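## Task

Take the charger to outlet number six on the power strip, counting from the end the cord leaves, and insert it fully and squarely. The strip must stay flat on the table. Nothing may rely on the robot still holding it at the end. Release the charger and pull the grippers away.

## Robot and tools

Robot: two 7-joint xArm7 arms, left_arm and right_arm, each ending in a two-finger parallel gripper. Their root links sit in the scene frame at left_arm (-0.051, +0.378, 0) m, quat_wxyz (+0.999, 0, 0, -0.036) and right_arm (+0.004, -0.291, 0) m, quat_wxyz (+0.998, 0, 0, -0.069). The scene frame has its origin on the table surface midway between the arms, +z up, +x reaching out across the table, and left_arm on the +y side. The arm names do not refer to image sides.

Gripper geometry: fingers point along the gripper's +z axis and close along its y axis. The reported end_effector_position is the pinch point between the pads when closed, roughly 2 cm short of the fingertips; closing pushes the tips about 10 mm further along +z. Fully open pad gap is 0.084 m.

Tool execute_actions, argument actions: a list holding at most one item. An empty list only reports the current state. An item with rows is a motion: rows is a list of 1 to 15 rows, steps (1 to 15, default 15) is how many control steps of 1/30 s it lasts; each row is used for one step and the final row repeats to fill the rest. An item with only steps (up to 300) is a wait, counted from the previous result, and time spent replying is included. Optional pictures (true/false) chooses whether camera images come back; by default they do.

Each row is 16 numbers covering both arms, even if only one moves: left_arm's seven joint targets then its gripper opening, then right_arm's seven joints and opening. Joint values are absolute target angles in radians, in the same order and convention that Joint positions prints: waist -6.283 to 6.283, shoulder -2.059 to 2.094, upper arm roll -6.283 to 6.283, elbow -0.192 to 3.927, forearm roll -6.283 to 6.283, wrist pitch -1.693 to 3.142, wrist roll -6.283 to 6.283. Actual stops may differ by up to 0.010 rad. A target more than 0.010 rad beyond a stated end, and farther out than the joint's last reported angle, gets the whole call rejected and nothing is sent. Targets past the real end are clipped there, and a line "joint sent to its limit" may appear (possibly referring to an earlier, still-running motion); its absence proves nothing. Opening is an absolute value in [-1, 1]: +1 fully open, -1 fully closed.

Motion limits: joint targets change at most 3.14 rad/s with a 0.16 s ramp, all joints of an arm synchronised; each step's target stays within 0.623 rad of the measured angle, and if targets would move the hand over 70 mm from where it is measured, they are pulled back. Distant goals therefore take several calls. Between calls the arms keep heading to the last row sent until they settle, are blocked, or a step is HELD.

Gripping: grip_measured reports the finger opening on the command scale. To keep hold, command a value well under grip_measured; the gap sets squeeze force (around 24 N per pad for objects up to about 6 cm). Sending grip_measured back still presses lightly but wider items may slide. Slamming shut can squeeze excessively. Objects may occasionally be tugged or nudged by outside disturbances.

Result lines: the state line per arm gives end_effector_position (m), end_effector_quat_wxyz and linear/angular velocities in the scene frame; reported hand position grows less accurate at long reach. Joint positions and Joint velocities give seven joints (rad, rad/s) plus pad gap (m, m/s) per arm. Joint torques follow the same joint order, include gravity load and have per-arm offsets and noise. "joint command not followed" means a clearance check altered or blocked targets on some steps; HELD marks steps where your row was partly or wholly not sent. TORQUE FAULT: contact torque hit a joint's load limit (waist and shoulder 45.5, upper arm roll, elbow, forearm roll 27.3, wrist pitch and wrist roll 18.2 N m, held weight included); that arm backs off, freezes 10 s and drops the rest of the call. MOTOR HOT appears from 65 °C; at 80 °C an OVER-TEMPERATURE FAULT brakes that arm until it cools, so avoid long static loaded holds.

Cameras: cam_high, cam_low (fixed) and cam_left_wrist, cam_right_wrist, each 672x504; calibration (K, distortion, T_world_to_cam) is supplied and may be a few mm and degrees off. zoom_image takes camera (one of those names) and region [x0, y0, x1, y1] in that image's pixels, origin top-left, at most 504x504, and returns a closer view of the latest frame. read_manual (section "licences") only returns licence text. finished_scene takes scene (1 or 2), ends it irreversibly, reports success and loads the next task. Replying without any tool call ends everything.

The simulation keeps running while replies are written. Avoid: knocking anything off the table, letting the arms collide or push hard on each other, drops and slips, slams and very forceful pushes, tipping or lifting the strip, and leaving the charger held at the end; open and retract before finishing.

Each tool is called after "Call:" by a JSON object that holds its "api" and its "payload", one argument or row to a line.

## Session

Call:
{"api": "execute_actions", "payload": {
  "actions": []
}}

Scene clock: 0.00 s of 5400.00 s.
left_arm: end_effector_position=(+0.2001, +0.7536, +0.1723) grip_measured=+1.00 end_effector_quat_wxyz=(+0.027, +0.738, -0.650, +0.181) end_effector_velocity=(+0.001, -0.000, +0.000) end_effector_angular_velocity=(+0.000, -0.000, -0.001) | right_arm: end_effector_position=(+0.3010, -0.2576, +0.1448) grip_measured=+1.00 end_effector_quat_wxyz=(+0.139, -0.370, +0.918, +0.006) end_effector_velocity=(-0.000, -0.000, -0.000) end_effector_angular_velocity=(+0.001, +0.001, -0.001)
Joint positions: left_arm=[ 1.049  0.114  0.169  1.084 -0.382  1.164  2.777  0.084] | right_arm=[-0.093 -0.751  0.344  0.193  0.524  0.712  2.065  0.084]
Joint velocities: left_arm=[-0.001 -0.001 -0.001 -0.    -0.    -0.    -0.     0.   ] | right_arm=[-0.    -0.    -0.    -0.     0.001  0.001  0.    -0.   ]
Joint torques (N m, as the arm reports them, + toward a larger angle): no reading

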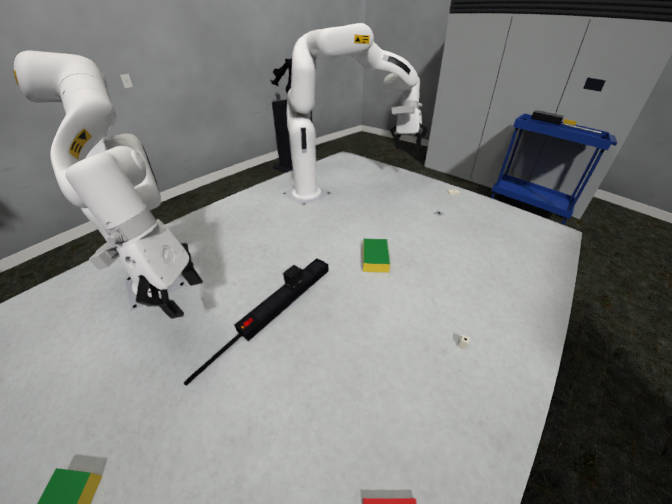

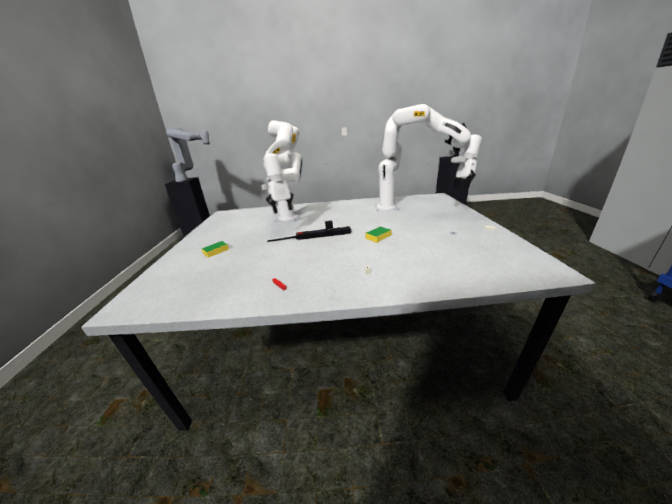

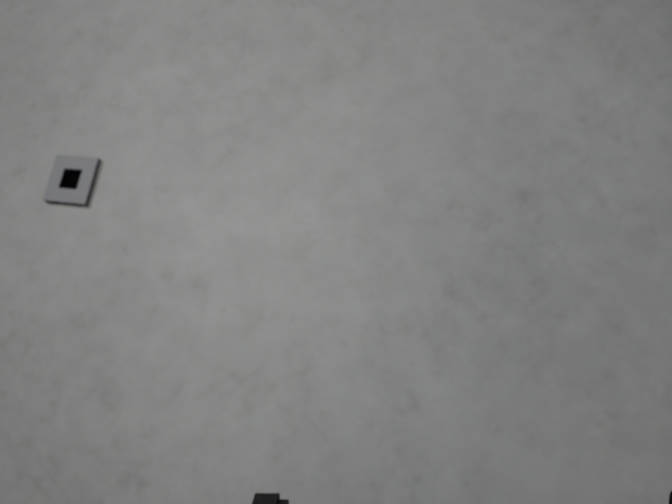

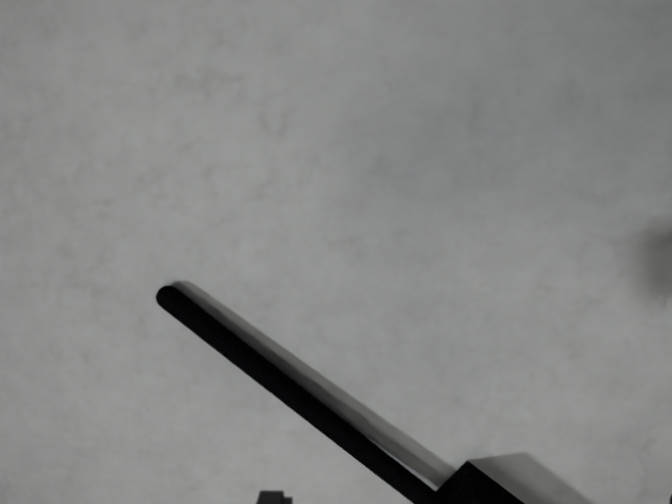

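Call:
{"api": "zoom_image", "payload": {
  "camera": "cam_high",
  "region": [220, 250, 340, 350]
}}

Call:
{"api": "zoom_image", "payload": {
  "camera": "cam_low",
  "region": [260, 210, 360, 250]
}}

Region (220, 250, 340, 350) of cam_high's 672x504 image, scaled by 4.200, with more detail than that image has.

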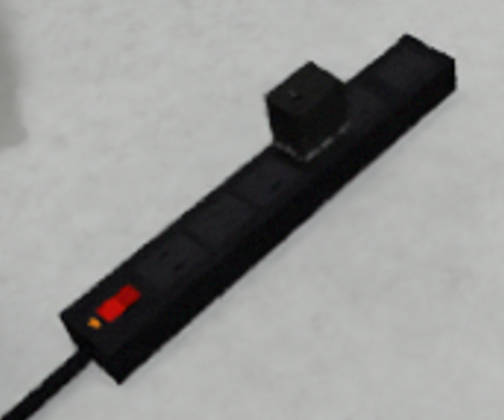

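Region (260, 210, 360, 250) of cam_low's 672x504 image, scaled by 5.040, with more detail than that image has; it fills the top 202 rows of this view, and the rest is white.

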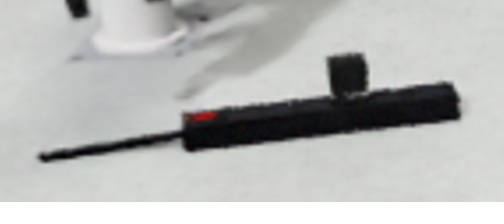

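Call:
{"api": "execute_actions", "payload": {
  "actions": [
    {"rows": [[-0.735,0.309,0,1.575,0,1.266,3.826,1,-0.093,-0.751,0.344,0.193,0.524,0.712,2.065,1]], "steps": 15}
  ],
  "pictures": false
}}

Call:
{"api": "execute_actions", "payload": {
  "actions": [
    {"steps": 45}
  ]
}}

Scene clock: 101.37 s of 5400.00 s.
left_arm: end_effector_position=(+0.3444, +0.6850, +0.2022) grip_measured=+1.00 end_effector_quat_wxyz=(-0.019, -0.425, +0.899, -0.104) end_effector_velocity=(+0.298, -0.246, +0.054) end_effector_angular_velocity=(+0.305, -0.094, -1.753) | right_arm: end_effector_position=(+0.3012, -0.2577, +0.1449) grip_measured=+1.00 end_effector_quat_wxyz=(+0.139, -0.370, +0.919, +0.006) end_effector_velocity=(+0.000, +0.000, +0.000) end_effector_angular_velocity=(-0.000, -0.002, +0.000)
Joint positions: left_arm=[ 0.727  0.197  0.096  1.293 -0.22   1.207  3.099  0.084] | right_arm=[-0.093 -0.751  0.344  0.193  0.524  0.712  2.065  0.084]
Joint velocities: left_arm=[-0.75   0.148 -0.124  0.364  0.283  0.076  0.748 -0.   ] | right_arm=[-0.    -0.     0.001  0.001  0.    -0.001  0.     0.   ]
Joint torques (N m, as the arm reports them, + toward a larger angle): left_arm=[  1.48 -24.55   0.25  13.88  -0.68  -1.39   0.37] | right_arm=[ 1.23 -4.05 -2.44 14.32 -0.2  -2.24  0.48]
Steps of this call (steps 1 to 90: nothing new was sent; then 97.87 s passed at rest; steps 91 to 105: all 15 steps of this action). Readings (joint positions):
91: left_arm=[1.049 0.114 0.169 1.084 -0.382 1.164 2.777] | right_arm=[-0.093 -0.751 0.344 0.193 0.524 0.712 2.065]
92: left_arm=[1.045 0.115 0.169 1.087 -0.379 1.165 2.782] | right_arm=[-0.093 -0.751 0.344 0.193 0.524 0.712 2.065]
94: left_arm=[1.011 0.127 0.166 1.115 -0.355 1.171 2.821] | right_arm=[-0.093 -0.751 0.344 0.193 0.524 0.712 2.065]
98: left_arm=[0.903 0.157 0.131 1.193 -0.298 1.186 2.923] | right_arm=[-0.093 -0.751 0.344 0.193 0.524 0.712 2.065]
105: the state above

Scene clock: 102.87 s of 5400.00 s.
left_arm: end_effector_position=(+0.4482, +0.1316, +0.2429) grip_measured=+1.00 end_effector_quat_wxyz=(-0.007, +0.490, +0.872, -0.012) end_effector_velocity=(-0.165, -0.374, +0.014) end_effector_angular_velocity=(+0.026, -0.052, -0.981) | right_arm: end_effector_position=(+0.3012, -0.2577, +0.1449) grip_measured=+1.00 end_effector_quat_wxyz=(+0.139, -0.370, +0.919, +0.006) end_effector_velocity=(-0.000, -0.000, -0.000) end_effector_angular_velocity=(+0.001, +0.001, -0.001)
Joint positions: left_arm=[-0.386  0.294  0.013  1.538 -0.029  1.258  3.728  0.084] | right_arm=[-0.093 -0.751  0.344  0.193  0.524  0.712  2.065  0.084]
Joint velocities: left_arm=[-0.73   0.031 -0.027  0.078  0.06   0.016  0.205 -0.   ] | right_arm=[-0.     0.    -0.001 -0.    -0.     0.     0.     0.   ]
Joint torques (N m, as the arm reports them, + toward a larger angle): left_arm=[  1.64 -26.94  -0.2   14.59   0.2   -1.59   0.53] | right_arm=[ 1.45 -4.01 -2.59 14.46 -0.09 -2.04  0.45]
Steps of this call (steps 1 to 45: the robot went on to your last target). Readings (joint positions):
1: left_arm=[0.702 0.202 0.092 1.305 -0.211 1.210 3.124] | right_arm=[-0.093 -0.751 0.344 0.193 0.524 0.712 2.065]
2: left_arm=[0.677 0.206 0.088 1.316 -0.202 1.212 3.149] | right_arm=[-0.093 -0.751 0.344 0.193 0.524 0.712 2.065]
4: left_arm=[0.627 0.215 0.081 1.338 -0.185 1.216 3.199] | right_arm=[-0.093 -0.751 0.344 0.193 0.524 0.712 2.065]
8: left_arm=[0.527 0.230 0.068 1.375 -0.156 1.224 3.296] | right_arm=[-0.093 -0.751 0.344 0.193 0.524 0.712 2.065]
45: the state above
camera_calibration (this result's frames):
cam_left_wrist: T_world_to_cam=[[0.856736, 0.514883, -0.0299884, -0.408663], [0.514995, -0.857182, -0.0044683, -0.0505555], [-0.0280062, -0.0116157, -0.99954, 0.383788], [0, 0, 0, 1]] pos_world=[0.3869, 0.171536, 0.37113]
cam_right_wrist: T_world_to_cam=[[-0.688659, 0.720055, -0.0852569, 0.434896], [0.683989, 0.684145, 0.253189, -0.00127733], [0.240638, 0.116046, -0.963653, 0.231509], [0, 0, 0, 1]] pos_world=[0.244659, -0.339141, 0.260496]

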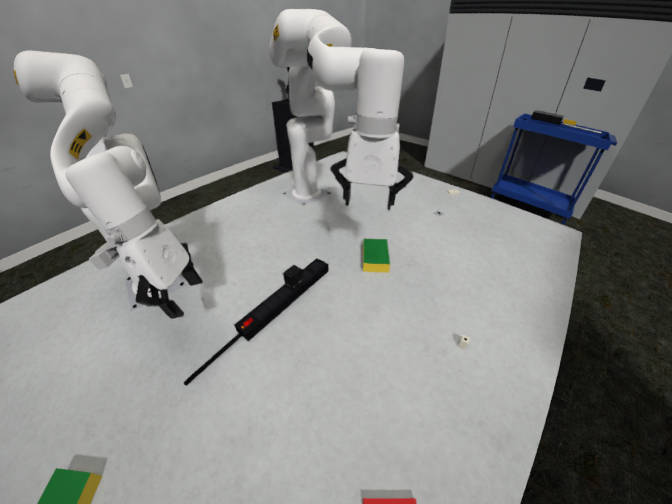

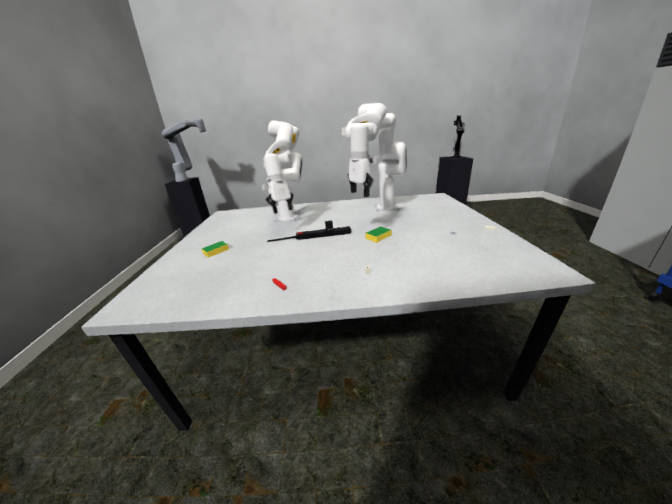

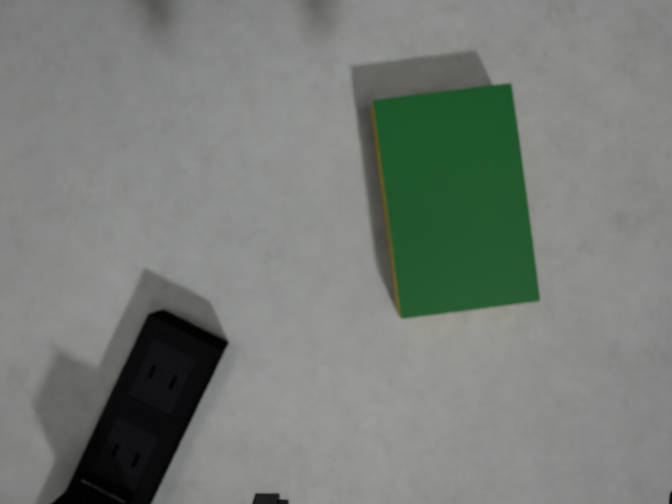

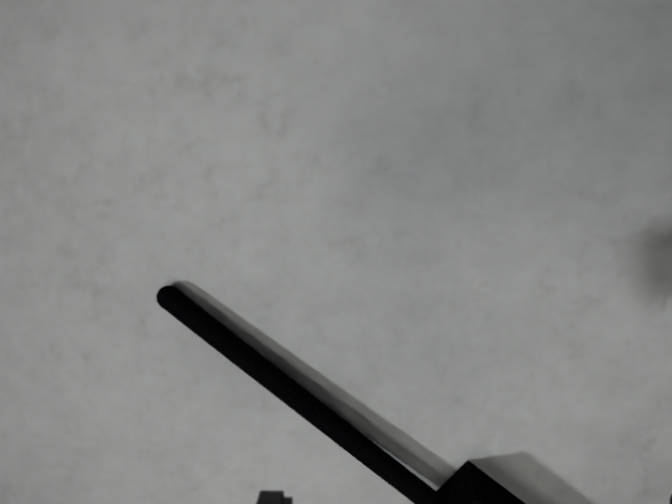

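Call:
{"api": "execute_actions", "payload": {
  "actions": [
    {"steps": 20}
  ]
}}

Scene clock: 106.80 s of 5400.00 s.
left_arm: end_effector_position=(+0.3393, -0.0307, +0.2498) grip_measured=+1.00 end_effector_quat_wxyz=(+0.000, +0.679, +0.734, +0.000) end_effector_velocity=(+0.001, +0.001, +0.000) end_effector_angular_velocity=(-0.001, -0.000, +0.003) | right_arm: end_effector_position=(+0.3012, -0.2577, +0.1449) grip_measured=+1.00 end_effector_quat_wxyz=(+0.139, -0.370, +0.919, +0.006) end_effector_velocity=(+0.000, -0.000, +0.000) end_effector_angular_velocity=(-0.001, -0.001, -0.000)
Joint positions: left_arm=[-0.735  0.309 -0.     1.575 -0.     1.266  3.826  0.084] | right_arm=[-0.093 -0.751  0.344  0.193  0.524  0.712  2.065  0.084]
Joint velocities: left_arm=[ 0.002 -0.001  0.     0.    -0.     0.    -0.     0.   ] | right_arm=[-0.001  0.    -0.     0.001 -0.001 -0.001  0.     0.   ]
Joint torques (N m, as the arm reports them, + toward a larger angle): left_arm=[  1.75 -27.04  -0.23  14.64   0.08  -1.77   0.59] | right_arm=[ 1.68 -3.87 -2.5  14.22 -0.17 -2.12  0.35]
Steps of this call (steps 1 to 45: the robot went on to your last target; steps 46 to 110: nothing new was sent; then 0.27 s passed at rest). Readings (joint positions):
1: left_arm=[-0.411 0.295 0.012 1.540 -0.027 1.259 3.734] | right_arm=[-0.093 -0.751 0.344 0.193 0.524 0.712 2.065]
2: left_arm=[-0.435 0.296 0.011 1.543 -0.025 1.259 3.741] | right_arm=[-0.093 -0.751 0.344 0.193 0.524 0.712 2.065]
4: left_arm=[-0.484 0.298 0.009 1.548 -0.021 1.260 3.755] | right_arm=[-0.093 -0.751 0.344 0.193 0.524 0.712 2.065]
8: left_arm=[-0.580 0.302 0.006 1.558 -0.013 1.263 3.782] | right_arm=[-0.093 -0.751 0.344 0.193 0.524 0.712 2.065]
110: the state above
All arms were judged still, so your last target was given up. Only a new action makes them travel on or press farther. Fingers that are still opening or closing keep moving.
camera_calibration (this result's frames):
cam_left_wrist: T_world_to_cam=[[0.997362, 0.0725634, -0.00195903, -0.299914], [0.072552, -0.99735, -0.00538123, 0.0125319], [-0.00234432, 0.0052249, -0.999984, 0.377644], [0, 0, 0, 1]] pos_world=[0.299099, 0.0322883, 0.377118]
cam_right_wrist: T_world_to_cam=[[-0.688659, 0.720055, -0.0852567, 0.434896], [0.683989, 0.684145, 0.253189, -0.00127726], [0.240638, 0.116046, -0.963653, 0.231509], [0, 0, 0, 1]] pos_world=[0.244659, -0.339141, 0.260496]

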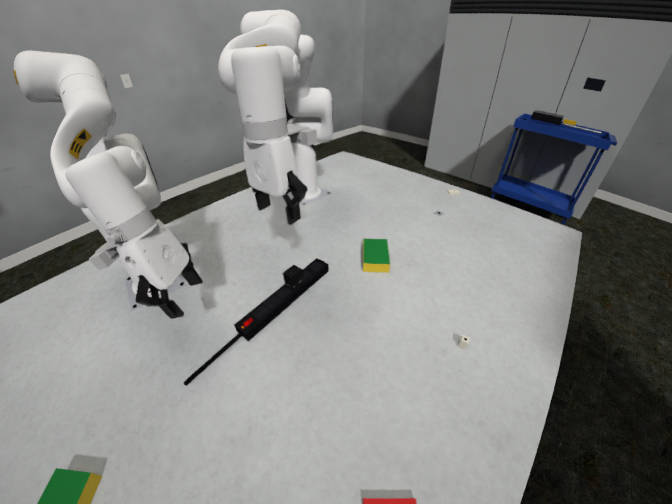

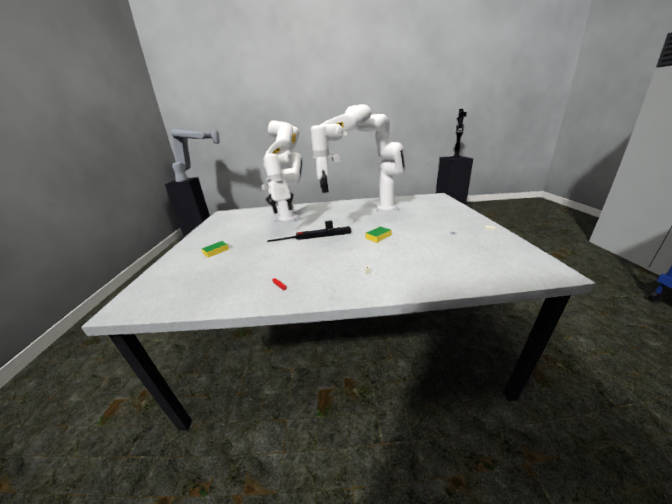

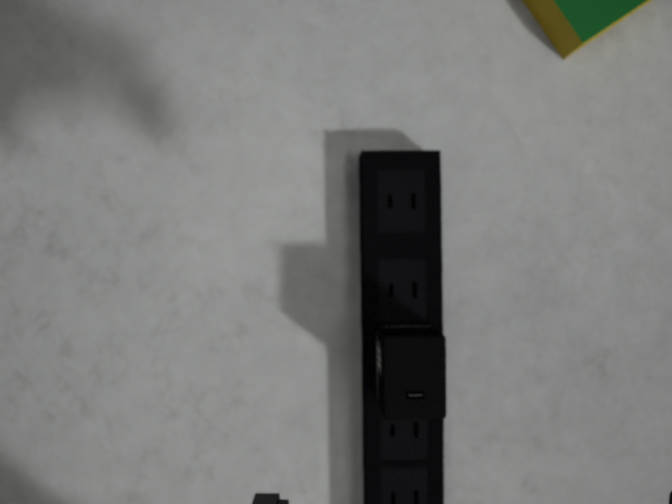

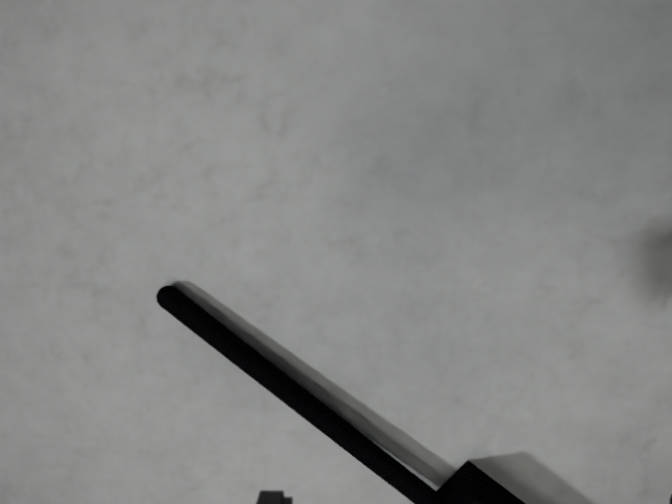

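Call:
{"api": "zoom_image", "payload": {
  "camera": "cam_left_wrist",
  "region": [320, 140, 500, 320]
}}

Call:
{"api": "zoom_image", "payload": {
  "camera": "cam_left_wrist",
  "region": [320, 320, 504, 504]
}}

Region (320, 140, 500, 320) of cam_left_wrist's 672x504 image, scaled by 2.800, with more detail than that image has.

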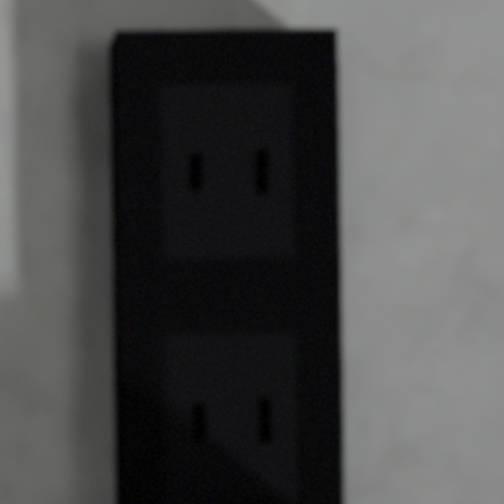

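Region (320, 320, 504, 504) of cam_left_wrist's 672x504 image, scaled by 2.739, with more detail than that image has.

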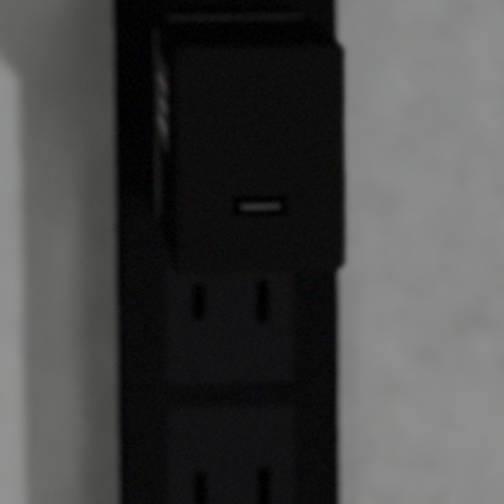

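Call:
{"api": "execute_actions", "payload": {
  "actions": [
    {"rows": [[-0.7234,0.3988,0,1.3209,0,0.9221,3.8314,1,0.598,-0.1301,0,0.6368,0,0.7669,1.945,-1]], "steps": 15}
  ],
  "pictures": false
}}

Call:
{"api": "execute_actions", "payload": {
  "actions": [
    {"steps": 30}
  ]
}}

Scene clock: 189.13 s of 5400.00 s.
left_arm: end_effector_position=(+0.3388, -0.0210, +0.1237) grip_measured=+1.00 end_effector_quat_wxyz=(-0.003, +0.677, +0.736, +0.000) end_effector_velocity=(+0.016, -0.015, -0.010) end_effector_angular_velocity=(-0.089, -0.086, -0.001) | right_arm: end_effector_position=(+0.3416, -0.1341, +0.1282) grip_measured=-1.00 end_effector_quat_wxyz=(-0.019, +0.702, -0.712, -0.011) end_effector_velocity=(+0.038, +0.172, -0.104) end_effector_angular_velocity=(-0.468, +0.162, +1.178)
Joint positions: left_arm=[-0.724  0.397  0.     1.331 -0.     0.94   3.831  0.084] | right_arm=[ 0.514 -0.202  0.043  0.585  0.063  0.76   1.96   0.   ]
Joint velocities: left_arm=[ 0.004 -0.003 -0.002 -0.066  0.    -0.186  0.002  0.   ] | right_arm=[ 0.935  0.832 -0.402  0.559 -0.673  0.071 -0.154  0.   ]
Joint torques (N m, as the arm reports them, + toward a larger angle): left_arm=[  1.42 -30.24  -0.32  15.12   0.18  -1.74   0.54] | right_arm=[-11.27 -24.04  -1.95  10.68   1.08  -1.77   0.96]
Steps of this call (steps 1 to 90: nothing new was sent; then 78.83 s passed at rest; steps 91 to 105: all 15 steps of this action). Readings (joint positions):
91: left_arm=[-0.735 0.309 -0.000 1.575 -0.000 1.266 3.826] | right_arm=[-0.093 -0.751 0.344 0.193 0.524 0.712 2.065]
92: left_arm=[-0.735 0.309 -0.000 1.572 -0.000 1.260 3.826] | right_arm=[-0.088 -0.747 0.341 0.196 0.520 0.712 2.064]
94: left_arm=[-0.734 0.316 -0.000 1.547 0.000 1.217 3.827] | right_arm=[-0.047 -0.706 0.317 0.224 0.484 0.717 2.056]
98: left_arm=[-0.729 0.358 0.000 1.438 -0.000 1.084 3.829] | right_arm=[0.156 -0.516 0.213 0.363 0.326 0.732 2.020]
105: the state above

Scene clock: 190.13 s of 5400.00 s.
left_arm: end_effector_position=(+0.3390, -0.0210, +0.1200) grip_measured=+1.00 end_effector_quat_wxyz=(+0.000, +0.677, +0.736, +0.000) end_effector_velocity=(-0.001, -0.001, +0.000) end_effector_angular_velocity=(+0.000, -0.000, -0.002) | right_arm: end_effector_position=(+0.3473, -0.1210, +0.1200) grip_measured=-1.00 end_effector_quat_wxyz=(-0.000, +0.737, -0.676, +0.000) end_effector_velocity=(-0.000, +0.000, -0.000) end_effector_angular_velocity=(-0.000, -0.000, +0.001)
Joint positions: left_arm=[-0.723  0.399 -0.     1.321  0.     0.922  3.831  0.084] | right_arm=[ 0.598 -0.13  -0.     0.637  0.     0.767  1.945  0.   ]
Joint velocities: left_arm=[-0.002 -0.    -0.    -0.     0.001  0.    -0.     0.   ] | right_arm=[ 0.     0.001 -0.    -0.    -0.    -0.001 -0.     0.   ]
Joint torques (N m, as the arm reports them, + toward a larger angle): left_arm=[  1.68 -28.11  -0.27  13.83   0.14  -1.78   0.52] | right_arm=[  1.59 -15.18  -0.39  13.29  -0.28  -1.55   0.52]
Steps of this call (steps 1 to 30: the robot went on to your last target). Readings (joint positions):
1: left_arm=[-0.724 0.397 0.000 1.329 -0.000 0.934 3.831] | right_arm=[0.540 -0.179 0.032 0.600 0.044 0.762 1.955]
2: left_arm=[-0.724 0.396 -0.000 1.328 0.000 0.931 3.831] | right_arm=[0.557 -0.164 0.024 0.610 0.031 0.764 1.952]
4: left_arm=[-0.724 0.396 -0.000 1.326 0.000 0.926 3.831] | right_arm=[0.577 -0.148 0.012 0.622 0.016 0.765 1.949]
8: left_arm=[-0.723 0.398 -0.000 1.323 0.000 0.923 3.831] | right_arm=[0.591 -0.136 0.002 0.633 0.005 0.767 1.946]
30: the state above
All arms were judged still, so your last target was given up. Only a new action makes them travel on or press farther. Fingers that are still opening or closing keep moving.
camera_calibration (this result's frames):
cam_left_wrist: T_world_to_cam=[[0.996893, 0.0787427, -0.00194123, -0.300279], [0.0787313, -0.996881, -0.00536293, 0.0194282], [-0.00235746, 0.00519343, -0.999984, 0.247768], [0, 0, 0, 1]] pos_world=[0.298401, 0.0417256, 0.247285]
cam_right_wrist: T_world_to_cam=[[-0.995613, -0.0931951, 0.00830166, 0.363092], [-0.0932555, 0.995616, -0.00722261, 0.218824], [-0.00759215, -0.0079651, -0.999939, 0.256085], [0, 0, 0, 1]] pos_world=[0.38385, -0.181986, 0.254636]

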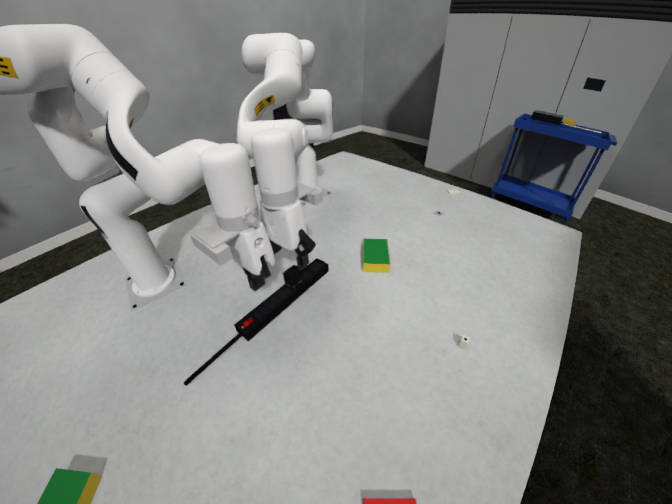

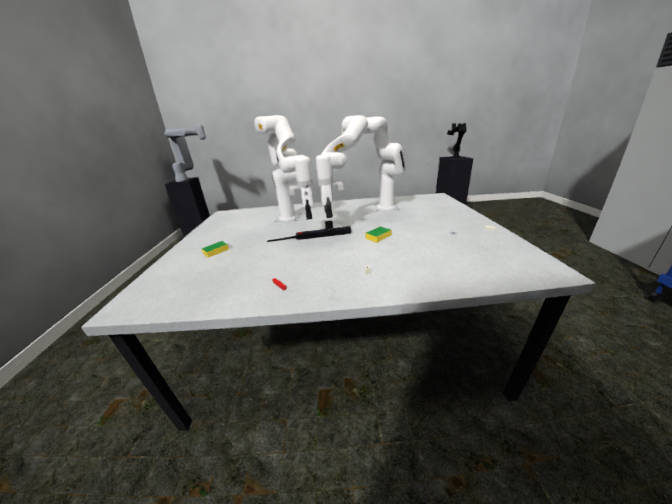

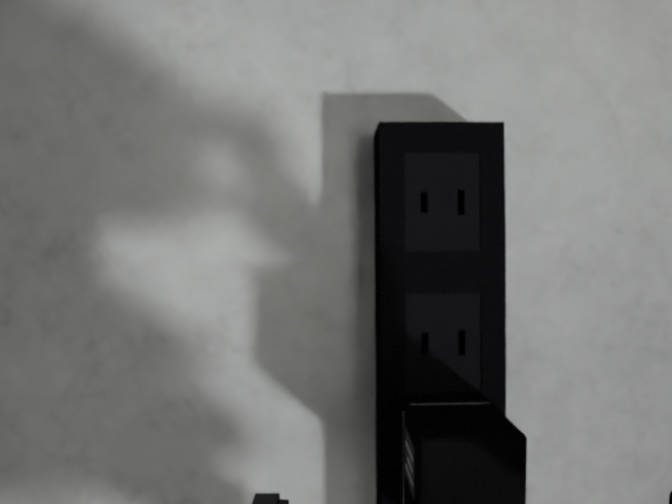

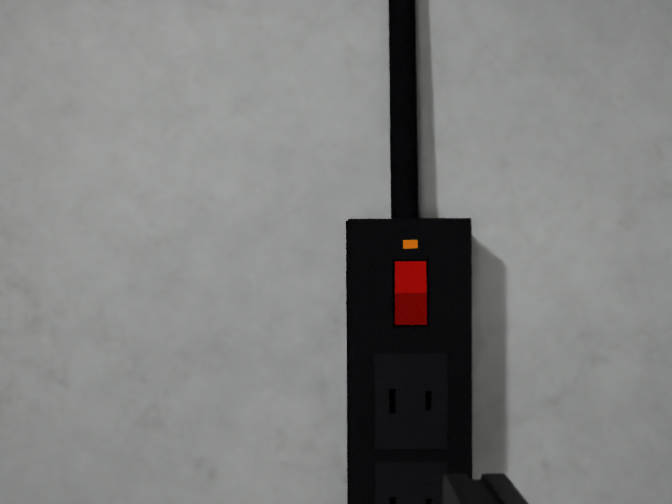

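Call:
{"api": "execute_actions", "payload": {
  "actions": [
    {"rows": [[-0.7172,0.5111,0,1.2898,0,0.7787,3.8336,1,0.5934,0.0036,0,0.6060,0,0.6024,1.940,-1]], "steps": 15}
  ],
  "pictures": false
}}

Call:
{"api": "execute_actions", "payload": {
  "actions": [
    {"steps": 15}
  ]
}}

Scene clock: 221.43 s of 5400.00 s.
left_arm: end_effector_position=(+0.3443, -0.0218, +0.0588) grip_measured=+1.00 end_effector_quat_wxyz=(+0.002, +0.675, +0.738, -0.000) end_effector_velocity=(-0.003, +0.004, -0.014) end_effector_angular_velocity=(+0.008, +0.008, +0.002) | right_arm: end_effector_position=(+0.3521, -0.1206, +0.0713) grip_measured=-1.00 end_effector_quat_wxyz=(-0.001, +0.737, -0.676, +0.000) end_effector_velocity=(-0.001, +0.000, -0.008) end_effector_angular_velocity=(-0.000, +0.000, +0.003)
Joint positions: left_arm=[-0.717  0.508 -0.     1.292  0.     0.781  3.834  0.084] | right_arm=[ 0.593  0.001 -0.     0.607  0.     0.605  1.94   0.   ]
Joint velocities: left_arm=[ 0.001  0.018  0.    -0.014 -0.    -0.02   0.    -0.   ] | right_arm=[-0.     0.019  0.002 -0.008 -0.    -0.027 -0.001  0.   ]
Joint torques (N m, as the arm reports them, + toward a larger angle): left_arm=[  1.91 -28.45  -0.29  12.78   0.13  -1.8    0.54] | right_arm=[  1.54 -17.02  -0.56  12.09  -0.07  -1.64   0.41]
Steps of this call (steps 1 to 90: nothing new was sent; then 27.80 s passed at rest; steps 91 to 105: all 15 steps of this action). Readings (joint positions):
91: left_arm=[-0.723 0.399 -0.000 1.321 -0.000 0.922 3.831] | right_arm=[0.598 -0.130 0.000 0.637 -0.000 0.767 1.945]
92: left_arm=[-0.723 0.401 -0.000 1.321 -0.000 0.917 3.831] | right_arm=[0.598 -0.127 0.000 0.636 -0.000 0.761 1.945]
94: left_arm=[-0.722 0.427 -0.000 1.317 0.000 0.876 3.832] | right_arm=[0.597 -0.097 0.000 0.632 0.000 0.719 1.944]
98: left_arm=[-0.718 0.499 0.001 1.288 -0.000 0.805 3.833] | right_arm=[0.594 -0.017 0.000 0.607 -0.000 0.634 1.941]
105: the state above

Scene clock: 221.93 s of 5400.00 s.
left_arm: end_effector_position=(+0.3436, -0.0207, +0.0561) grip_measured=+1.00 end_effector_quat_wxyz=(+0.000, +0.675, +0.738, -0.000) end_effector_velocity=(-0.000, +0.001, -0.001) end_effector_angular_velocity=(+0.002, +0.002, +0.002) | right_arm: end_effector_position=(+0.3517, -0.1208, +0.0701) grip_measured=-1.00 end_effector_quat_wxyz=(-0.000, +0.737, -0.676, +0.000) end_effector_velocity=(-0.001, +0.000, -0.001) end_effector_angular_velocity=(-0.000, +0.002, -0.000)
Joint positions: left_arm=[-0.717  0.511 -0.     1.29   0.     0.779  3.834  0.084] | right_arm=[ 0.593  0.003  0.     0.606 -0.     0.602  1.94   0.   ]
Joint velocities: left_arm=[ 0.001  0.002 -0.    -0.    -0.     0.    -0.    -0.   ] | right_arm=[ 0.     0.001  0.    -0.001  0.001  0.001  0.     0.   ]
Joint torques (N m, as the arm reports them, + toward a larger angle): left_arm=[  1.75 -29.09  -0.37  13.1    0.12  -1.81   0.61] | right_arm=[  1.7  -16.73  -0.71  12.16  -0.26  -2.09   0.3 ]
Steps of this call (steps 1 to 15: the robot went on to your last target). Readings (joint positions):
1: left_arm=[-0.717 0.508 -0.000 1.292 0.000 0.780 3.834] | right_arm=[0.593 0.001 -0.000 0.607 0.000 0.604 1.940]
2: left_arm=[-0.717 0.509 -0.000 1.291 0.000 0.780 3.834] | right_arm=[0.593 0.002 -0.000 0.607 0.000 0.604 1.940]
4: left_arm=[-0.717 0.510 -0.000 1.290 0.000 0.779 3.834] | right_arm=[0.593 0.002 0.000 0.606 -0.000 0.603 1.940]
8: left_arm=[-0.717 0.511 -0.000 1.290 0.000 0.779 3.834] | right_arm=[0.593 0.003 0.000 0.606 0.000 0.603 1.940]
15: the state above
All arms were judged still, so your last target was given up. Only a new action makes them travel on or press farther. Fingers that are still opening or closing keep moving.
camera_calibration (this result's frames):
cam_left_wrist: T_world_to_cam=[[0.996571, 0.0827212, -0.00186411, -0.30477], [0.0827104, -0.99656, -0.00526985, 0.0176826], [-0.00229363, 0.0050976, -0.999984, 0.183873], [0, 0, 0, 1]] pos_world=[0.302685, 0.0418955, 0.183396]
cam_right_wrist: T_world_to_cam=[[-0.995572, -0.0936404, 0.00822229, 0.367806], [-0.0937001, 0.995574, -0.00719884, 0.218831], [-0.0075118, -0.00793739, -0.99994, 0.206154], [0, 0, 0, 1]] pos_world=[0.38823, -0.181785, 0.204693]

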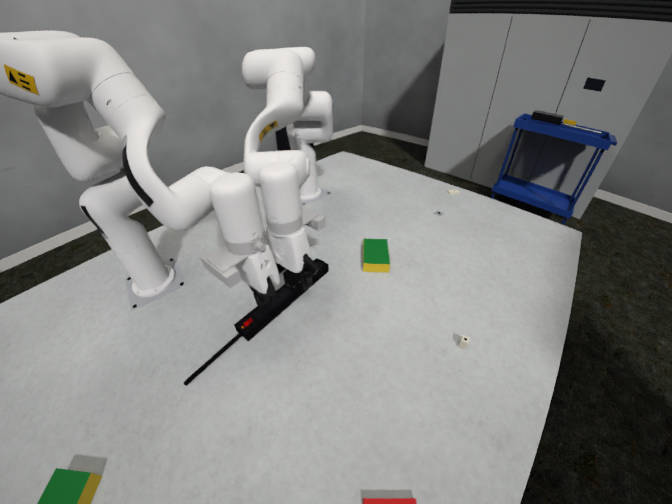

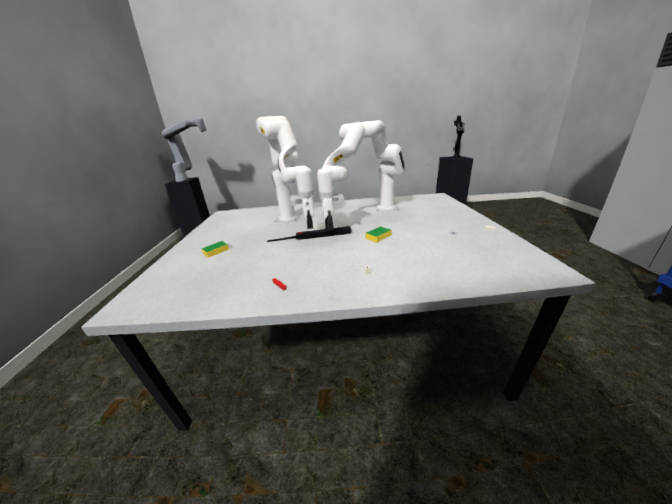

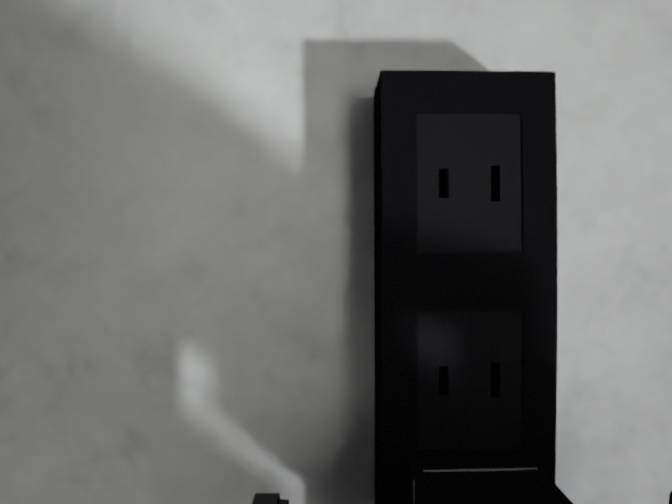

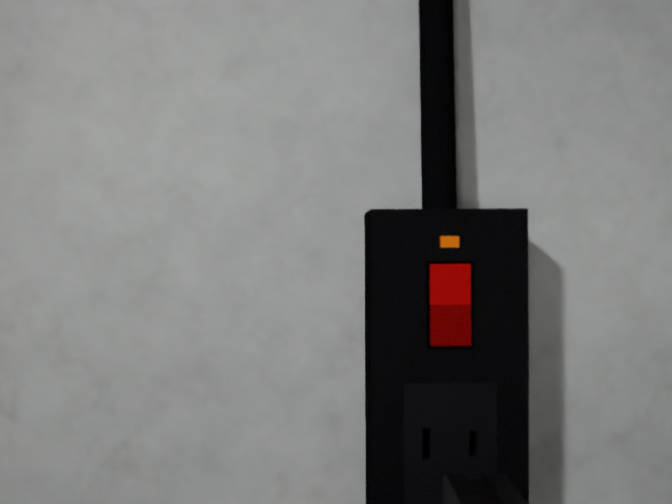

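Call:
{"api": "execute_actions", "payload": {
  "actions": [
    {"rows": [[-0.7172,0.5111,0,1.2898,0,0.7787,3.8336,0.7,0.5934,0.0036,0,0.6060,0,0.6024,1.940,-1],[-0.7172,0.5111,0,1.2898,0,0.7787,3.8336,0.4,0.5934,0.0036,0,0.6060,0,0.6024,1.940,-1],[-0.7172,0.5111,0,1.2898,0,0.7787,3.8336,0.2,0.5934,0.0036,0,0.6060,0,0.6024,1.940,-1],[-0.7172,0.5111,0,1.2898,0,0.7787,3.8336,0.0,0.5934,0.0036,0,0.6060,0,0.6024,1.940,-1],[-0.7172,0.5111,0,1.2898,0,0.7787,3.8336,-0.1,0.5934,0.0036,0,0.6060,0,0.6024,1.940,-1],[-0.7172,0.5111,0,1.2898,0,0.7787,3.8336,-0.15,0.5934,0.0036,0,0.6060,0,0.6024,1.940,-1],[-0.7172,0.5111,0,1.2898,0,0.7787,3.8336,-0.2,0.5934,0.0036,0,0.6060,0,0.6024,1.940,-1],[-0.7172,0.5111,0,1.2898,0,0.7787,3.8336,-0.2,0.5934,0.0036,0,0.6060,0,0.6024,1.940,-1],[-0.7172,0.5111,0,1.2898,0,0.7787,3.8336,-0.2,0.5934,0.0036,0,0.6060,0,0.6024,1.940,-1],[-0.7172,0.5111,0,1.2898,0,0.7787,3.8336,-0.25,0.5934,0.0036,0,0.6060,0,0.6024,1.940,-1],[-0.7172,0.5111,0,1.2898,0,0.7787,3.8336,-0.3,0.5934,0.0036,0,0.6060,0,0.6024,1.940,-1],[-0.7172,0.5111,0,1.2898,0,0.7787,3.8336,-0.35,0.5934,0.0036,0,0.6060,0,0.6024,1.940,-1],[-0.7172,0.5111,0,1.2898,0,0.7787,3.8336,-0.4,0.5934,0.0036,0,0.6060,0,0.6024,1.940,-1],[-0.7172,0.5111,0,1.2898,0,0.7787,3.8336,-0.5,0.5934,0.0036,0,0.6060,0,0.6024,1.940,-1],[-0.7172,0.5111,0,1.2898,0,0.7787,3.8336,-0.6,0.5934,0.0036,0,0.6060,0,0.6024,1.940,-1]], "steps": 15}
  ],
  "pictures": false
}}

Scene clock: 241.23 s of 5400.00 s.
left_arm: end_effector_position=(+0.3438, -0.0206, +0.0561) grip_measured=-0.33 end_effector_quat_wxyz=(+0.000, +0.675, +0.738, +0.000) end_effector_velocity=(+0.000, +0.000, +0.000) end_effector_angular_velocity=(-0.000, +0.000, +0.001) | right_arm: end_effector_position=(+0.3517, -0.1208, +0.0700) grip_measured=-1.00 end_effector_quat_wxyz=(-0.000, +0.737, -0.676, -0.000) end_effector_velocity=(-0.001, -0.000, -0.001) end_effector_angular_velocity=(-0.001, +0.003, +0.001)
Joint positions: left_arm=[-0.717  0.511  0.     1.29   0.     0.779  3.834  0.03 ] | right_arm=[ 0.593  0.004  0.     0.606 -0.     0.602  1.94   0.   ]
Joint velocities: left_arm=[ 0.002 -0.    -0.001 -0.     0.     0.    -0.     0.   ] | right_arm=[-0.     0.001  0.001 -0.001 -0.     0.001 -0.     0.   ]
Joint torques (N m, as the arm reports them, + toward a larger angle): left_arm=[  1.29 -29.04  -0.57  12.87   0.01  -1.57   0.5 ] | right_arm=[  1.48 -17.09  -0.55  12.16   0.01  -1.81   0.46]
Steps of this call (steps 1 to 90: nothing new was sent; then 15.80 s passed at rest; steps 91 to 105: all 15 steps of this action). Readings (joint positions):
91: left_arm=[-0.717 0.511 0.000 1.290 -0.000 0.779 3.834] | right_arm=[0.593 0.004 0.000 0.606 -0.000 0.602 1.940]
92: left_arm=[-0.717 0.511 0.000 1.290 0.000 0.779 3.834] | right_arm=[0.593 0.004 0.000 0.606 -0.000 0.602 1.940]
94: left_arm=[-0.717 0.511 -0.000 1.290 0.000 0.779 3.834] | right_arm=[0.593 0.004 0.000 0.606 -0.000 0.602 1.940]
98: left_arm=[-0.717 0.511 0.000 1.290 0.000 0.779 3.834] | right_arm=[0.593 0.004 -0.000 0.606 -0.000 0.602 1.940]
105: the state above

Call:
{"api": "execute_actions", "payload": {
  "actions": [
    {"rows": [[-0.7172,0.5111,0,1.2898,0,0.7787,3.8336,-1,0.5934,0.054,0,0.5968,0,0.5428,1.940,-1]], "steps": 15}
  ],
  "pictures": false
}}

Call:
{"api": "execute_actions", "payload": {
  "actions": [
    {"rows": [[-0.7172,0.5111,0,1.2898,0,0.7787,3.8336,-1,0.5934,0.0568,0,0.5964,0,0.5396,1.940,-1],[-0.7172,0.5111,0,1.2898,0,0.7787,3.8336,-1,0.5934,0.0568,0,0.5964,0,0.5396,1.940,-1],[-0.7172,0.5111,0,1.2898,0,0.7787,3.8336,-1,0.5934,0.0568,0,0.5964,0,0.5396,1.940,-1],[-0.7172,0.5111,0,1.2898,0,0.7787,3.8336,-1,0.5934,0.0596,0,0.5960,0,0.5364,1.940,-1],[-0.7172,0.5111,0,1.2898,0,0.7787,3.8336,-1,0.5934,0.0596,0,0.5960,0,0.5364,1.940,-1],[-0.7172,0.5111,0,1.2898,0,0.7787,3.8336,-1,0.5934,0.0596,0,0.5960,0,0.5364,1.940,-1],[-0.7172,0.5111,0,1.2898,0,0.7787,3.8336,-1,0.5934,0.0624,0,0.5956,0,0.5332,1.940,-1]], "steps": 15}
  ],
  "pictures": false
}}

Scene clock: 267.90 s of 5400.00 s.
left_arm: end_effector_position=(+0.3436, -0.0206, +0.0560) grip_measured=-0.33 end_effector_quat_wxyz=(+0.000, +0.675, +0.738, +0.000) end_effector_velocity=(+0.001, +0.001, +0.001) end_effector_angular_velocity=(-0.001, -0.001, +0.004) | right_arm: end_effector_position=(+0.3519, -0.1208, +0.0524) grip_measured=-1.00 end_effector_quat_wxyz=(-0.000, +0.737, -0.676, +0.000) end_effector_velocity=(-0.001, -0.001, -0.003) end_effector_angular_velocity=(-0.002, +0.002, +0.001)
Joint positions: left_arm=[-0.717  0.511  0.     1.29   0.     0.779  3.834  0.03 ] | right_arm=[ 0.593  0.053 -0.     0.597  0.     0.543  1.94   0.   ]
Joint velocities: left_arm=[ 0.002 -0.002  0.002 -0.    -0.     0.    -0.001  0.   ] | right_arm=[ 0.     0.006 -0.    -0.004 -0.001 -0.007 -0.     0.   ]
Joint torques (N m, as the arm reports them, + toward a larger angle): left_arm=[  0.45 -27.98  -1.02  12.35  -0.21  -1.46   0.64] | right_arm=[  1.84 -17.46  -0.53  11.71  -0.32  -1.85   0.36]
Steps of this call (steps 1 to 15: the robot went on to your last target; steps 16 to 90: nothing new was sent; then 23.17 s passed at rest; steps 91 to 105: all 15 steps of this action). Readings (joint positions):
91: left_arm=[-0.717 0.511 0.000 1.290 0.000 0.779 3.834] | right_arm=[0.593 0.004 -0.000 0.606 -0.000 0.602 1.940]
92: left_arm=[-0.717 0.511 0.000 1.290 0.000 0.779 3.834] | right_arm=[0.593 0.007 -0.000 0.606 -0.000 0.597 1.940]
94: left_arm=[-0.717 0.511 0.000 1.290 0.000 0.779 3.834] | right_arm=[0.593 0.027 -0.000 0.603 0.000 0.573 1.940]
98: left_arm=[-0.717 0.511 0.000 1.290 0.000 0.779 3.834] | right_arm=[0.593 0.049 0.000 0.596 -0.000 0.551 1.940]
105: the state above

Scene clock: 268.40 s of 5400.00 s.
left_arm: end_effector_position=(+0.3436, -0.0206, +0.0560) grip_measured=-0.33 end_effector_quat_wxyz=(+0.000, +0.675, +0.738, +0.000) end_effector_velocity=(-0.000, +0.001, -0.001) end_effector_angular_velocity=(+0.001, +0.001, +0.002) | right_arm: end_effector_position=(+0.3517, -0.1208, +0.0493) grip_measured=-1.00 end_effector_quat_wxyz=(-0.000, +0.737, -0.676, +0.000) end_effector_velocity=(+0.000, +0.001, -0.000) end_effector_angular_velocity=(+0.000, -0.001, +0.002)
Joint positions: left_arm=[-0.717  0.511  0.     1.29   0.     0.779  3.834  0.03 ] | right_arm=[0.593 0.062 0.    0.596 0.    0.534 1.94  0.   ]
Joint velocities: left_arm=[-0.     0.001  0.001 -0.    -0.     0.    -0.001  0.   ] | right_arm=[ 0.     0.001  0.002  0.    -0.    -0.002  0.     0.   ]
Joint torques (N m, as the arm reports them, + toward a larger angle): left_arm=[  0.45 -28.1   -1.05  12.25  -0.21  -1.39   0.58] | right_arm=[  1.67 -17.88  -0.72  11.18  -0.12  -1.79   0.5 ]
Steps of this call (steps 1 to 15: all 15 steps of this action). Readings (joint positions):
1: left_arm=[-0.717 0.511 0.000 1.290 0.000 0.779 3.834] | right_arm=[0.593 0.053 -0.000 0.597 0.000 0.543 1.940]
2: left_arm=[-0.717 0.511 0.000 1.290 0.000 0.779 3.834] | right_arm=[0.593 0.054 -0.000 0.597 0.000 0.542 1.940]
4: left_arm=[-0.717 0.511 0.000 1.290 0.000 0.779 3.834] | right_arm=[0.593 0.055 -0.000 0.597 0.000 0.541 1.940]
8: left_arm=[-0.717 0.511 0.000 1.290 0.000 0.779 3.834] | right_arm=[0.593 0.059 -0.000 0.596 -0.000 0.537 1.940]
15: the state above

Call:
{"api": "execute_actions", "payload": {
  "actions": [
    {"rows": [[-0.7172,0.5111,0,1.2898,0,0.7787,3.8336,-1,0.5934,0.0652,0,0.5952,0,0.5300,1.940,-1]], "steps": 15}
  ]
}}

Scene clock: 271.33 s of 5400.00 s.
left_arm: end_effector_position=(+0.3435, -0.0206, +0.0560) grip_measured=-0.33 end_effector_quat_wxyz=(+0.000, +0.675, +0.738, +0.000) end_effector_velocity=(-0.000, +0.000, -0.001) end_effector_angular_velocity=(+0.001, +0.001, -0.000) | right_arm: end_effector_position=(+0.3519, -0.1207, +0.0486) grip_measured=-1.00 end_effector_quat_wxyz=(-0.000, +0.737, -0.676, +0.000) end_effector_velocity=(-0.001, +0.000, -0.001) end_effector_angular_velocity=(-0.000, +0.001, +0.001)
Joint positions: left_arm=[-0.717  0.511  0.     1.29   0.     0.779  3.834  0.03 ] | right_arm=[ 0.593  0.064  0.     0.595 -0.     0.53   1.94   0.   ]
Joint velocities: left_arm=[-0.     0.001  0.    -0.    -0.     0.     0.    -0.   ] | right_arm=[ 0.     0.001  0.001 -0.002  0.    -0.002  0.     0.   ]
Joint torques (N m, as the arm reports them, + toward a larger angle): left_arm=[  0.23 -27.91  -1.07  12.3   -0.19  -1.32   0.61] | right_arm=[  2.07 -13.86  -0.62  10.29  -0.33  -2.64   0.45]
Steps of this call (steps 1 to 15: the robot went on to your last target; steps 16 to 73: nothing new was sent; steps 74 to 88: all 15 steps of this action). Readings (joint positions):
74: left_arm=[-0.717 0.511 0.000 1.290 0.000 0.779 3.834] | right_arm=[0.593 0.062 -0.000 0.596 -0.000 0.533 1.940]
75: left_arm=[-0.717 0.511 0.000 1.290 0.000 0.779 3.834] | right_arm=[0.593 0.063 -0.000 0.596 0.000 0.533 1.940]
77: left_arm=[-0.717 0.511 0.000 1.290 0.000 0.779 3.834] | right_arm=[0.593 0.064 0.000 0.596 -0.000 0.532 1.940]
81: left_arm=[-0.717 0.511 0.000 1.290 0.000 0.779 3.834] | right_arm=[0.593 0.064 0.000 0.596 -0.000 0.531 1.940]
88: the state above
camera_calibration (this result's frames):
cam_left_wrist: T_world_to_cam=[[0.99657, 0.0827327, -0.00195147, -0.304746], [0.0827212, -0.996558, -0.00537803, 0.0177182], [-0.00238969, 0.00519816, -0.999984, 0.183829], [0, 0, 0, 1]] pos_world=[0.302674, 0.0419141, 0.183326]
cam_right_wrist: T_world_to_cam=[[-0.995576, -0.0936452, 0.00764974, 0.368201], [-0.0936988, 0.995576, -0.00698212, 0.218594], [-0.00696205, -0.00766801, -0.999946, 0.184479], [0, 0, 0, 1]] pos_world=[0.388339, -0.181732, 0.183179]

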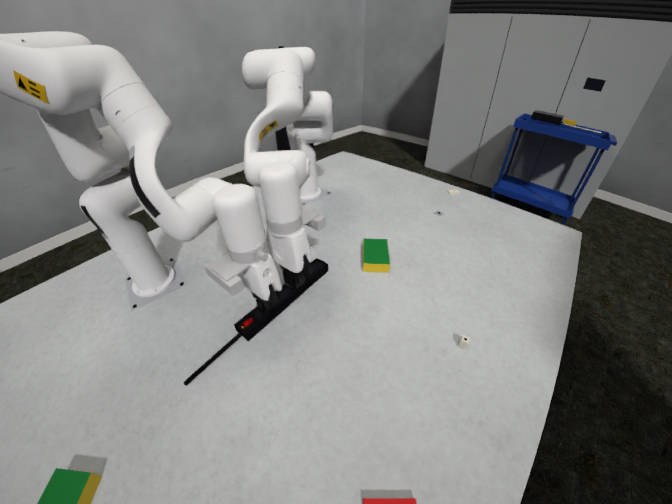

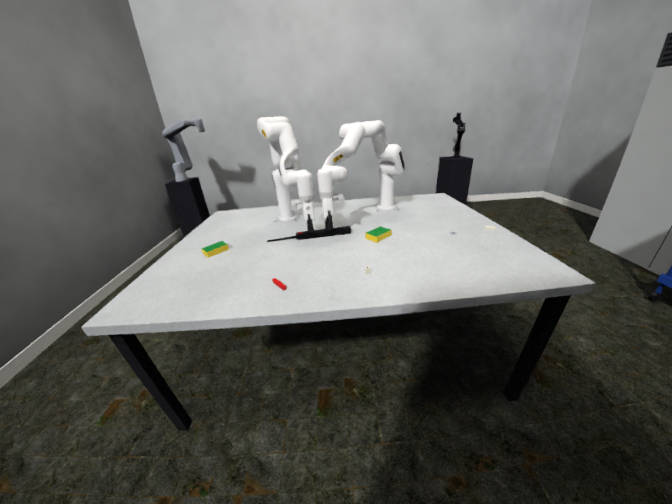

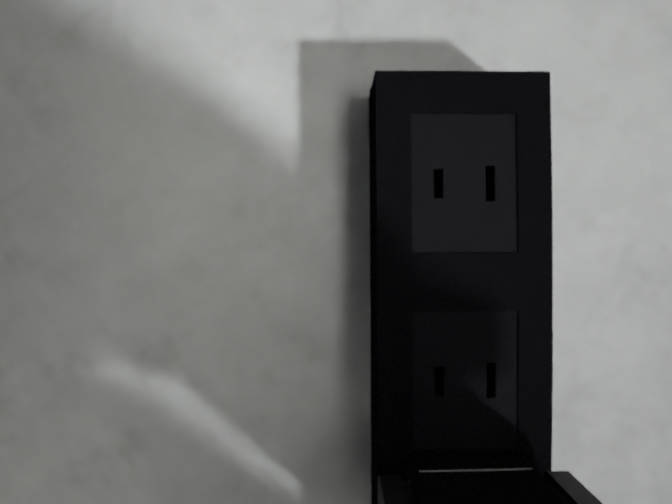

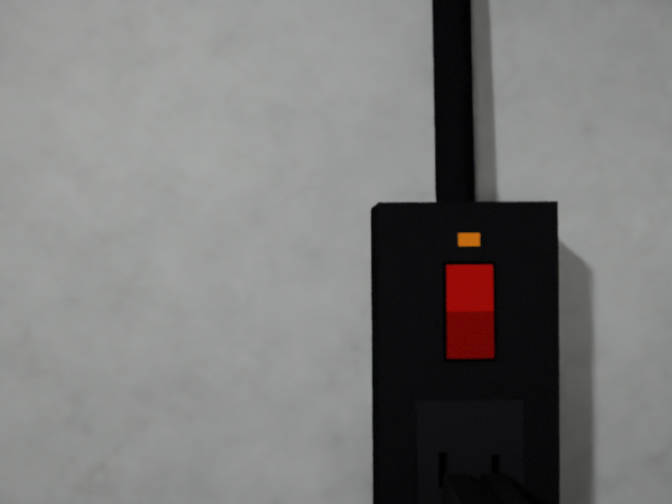

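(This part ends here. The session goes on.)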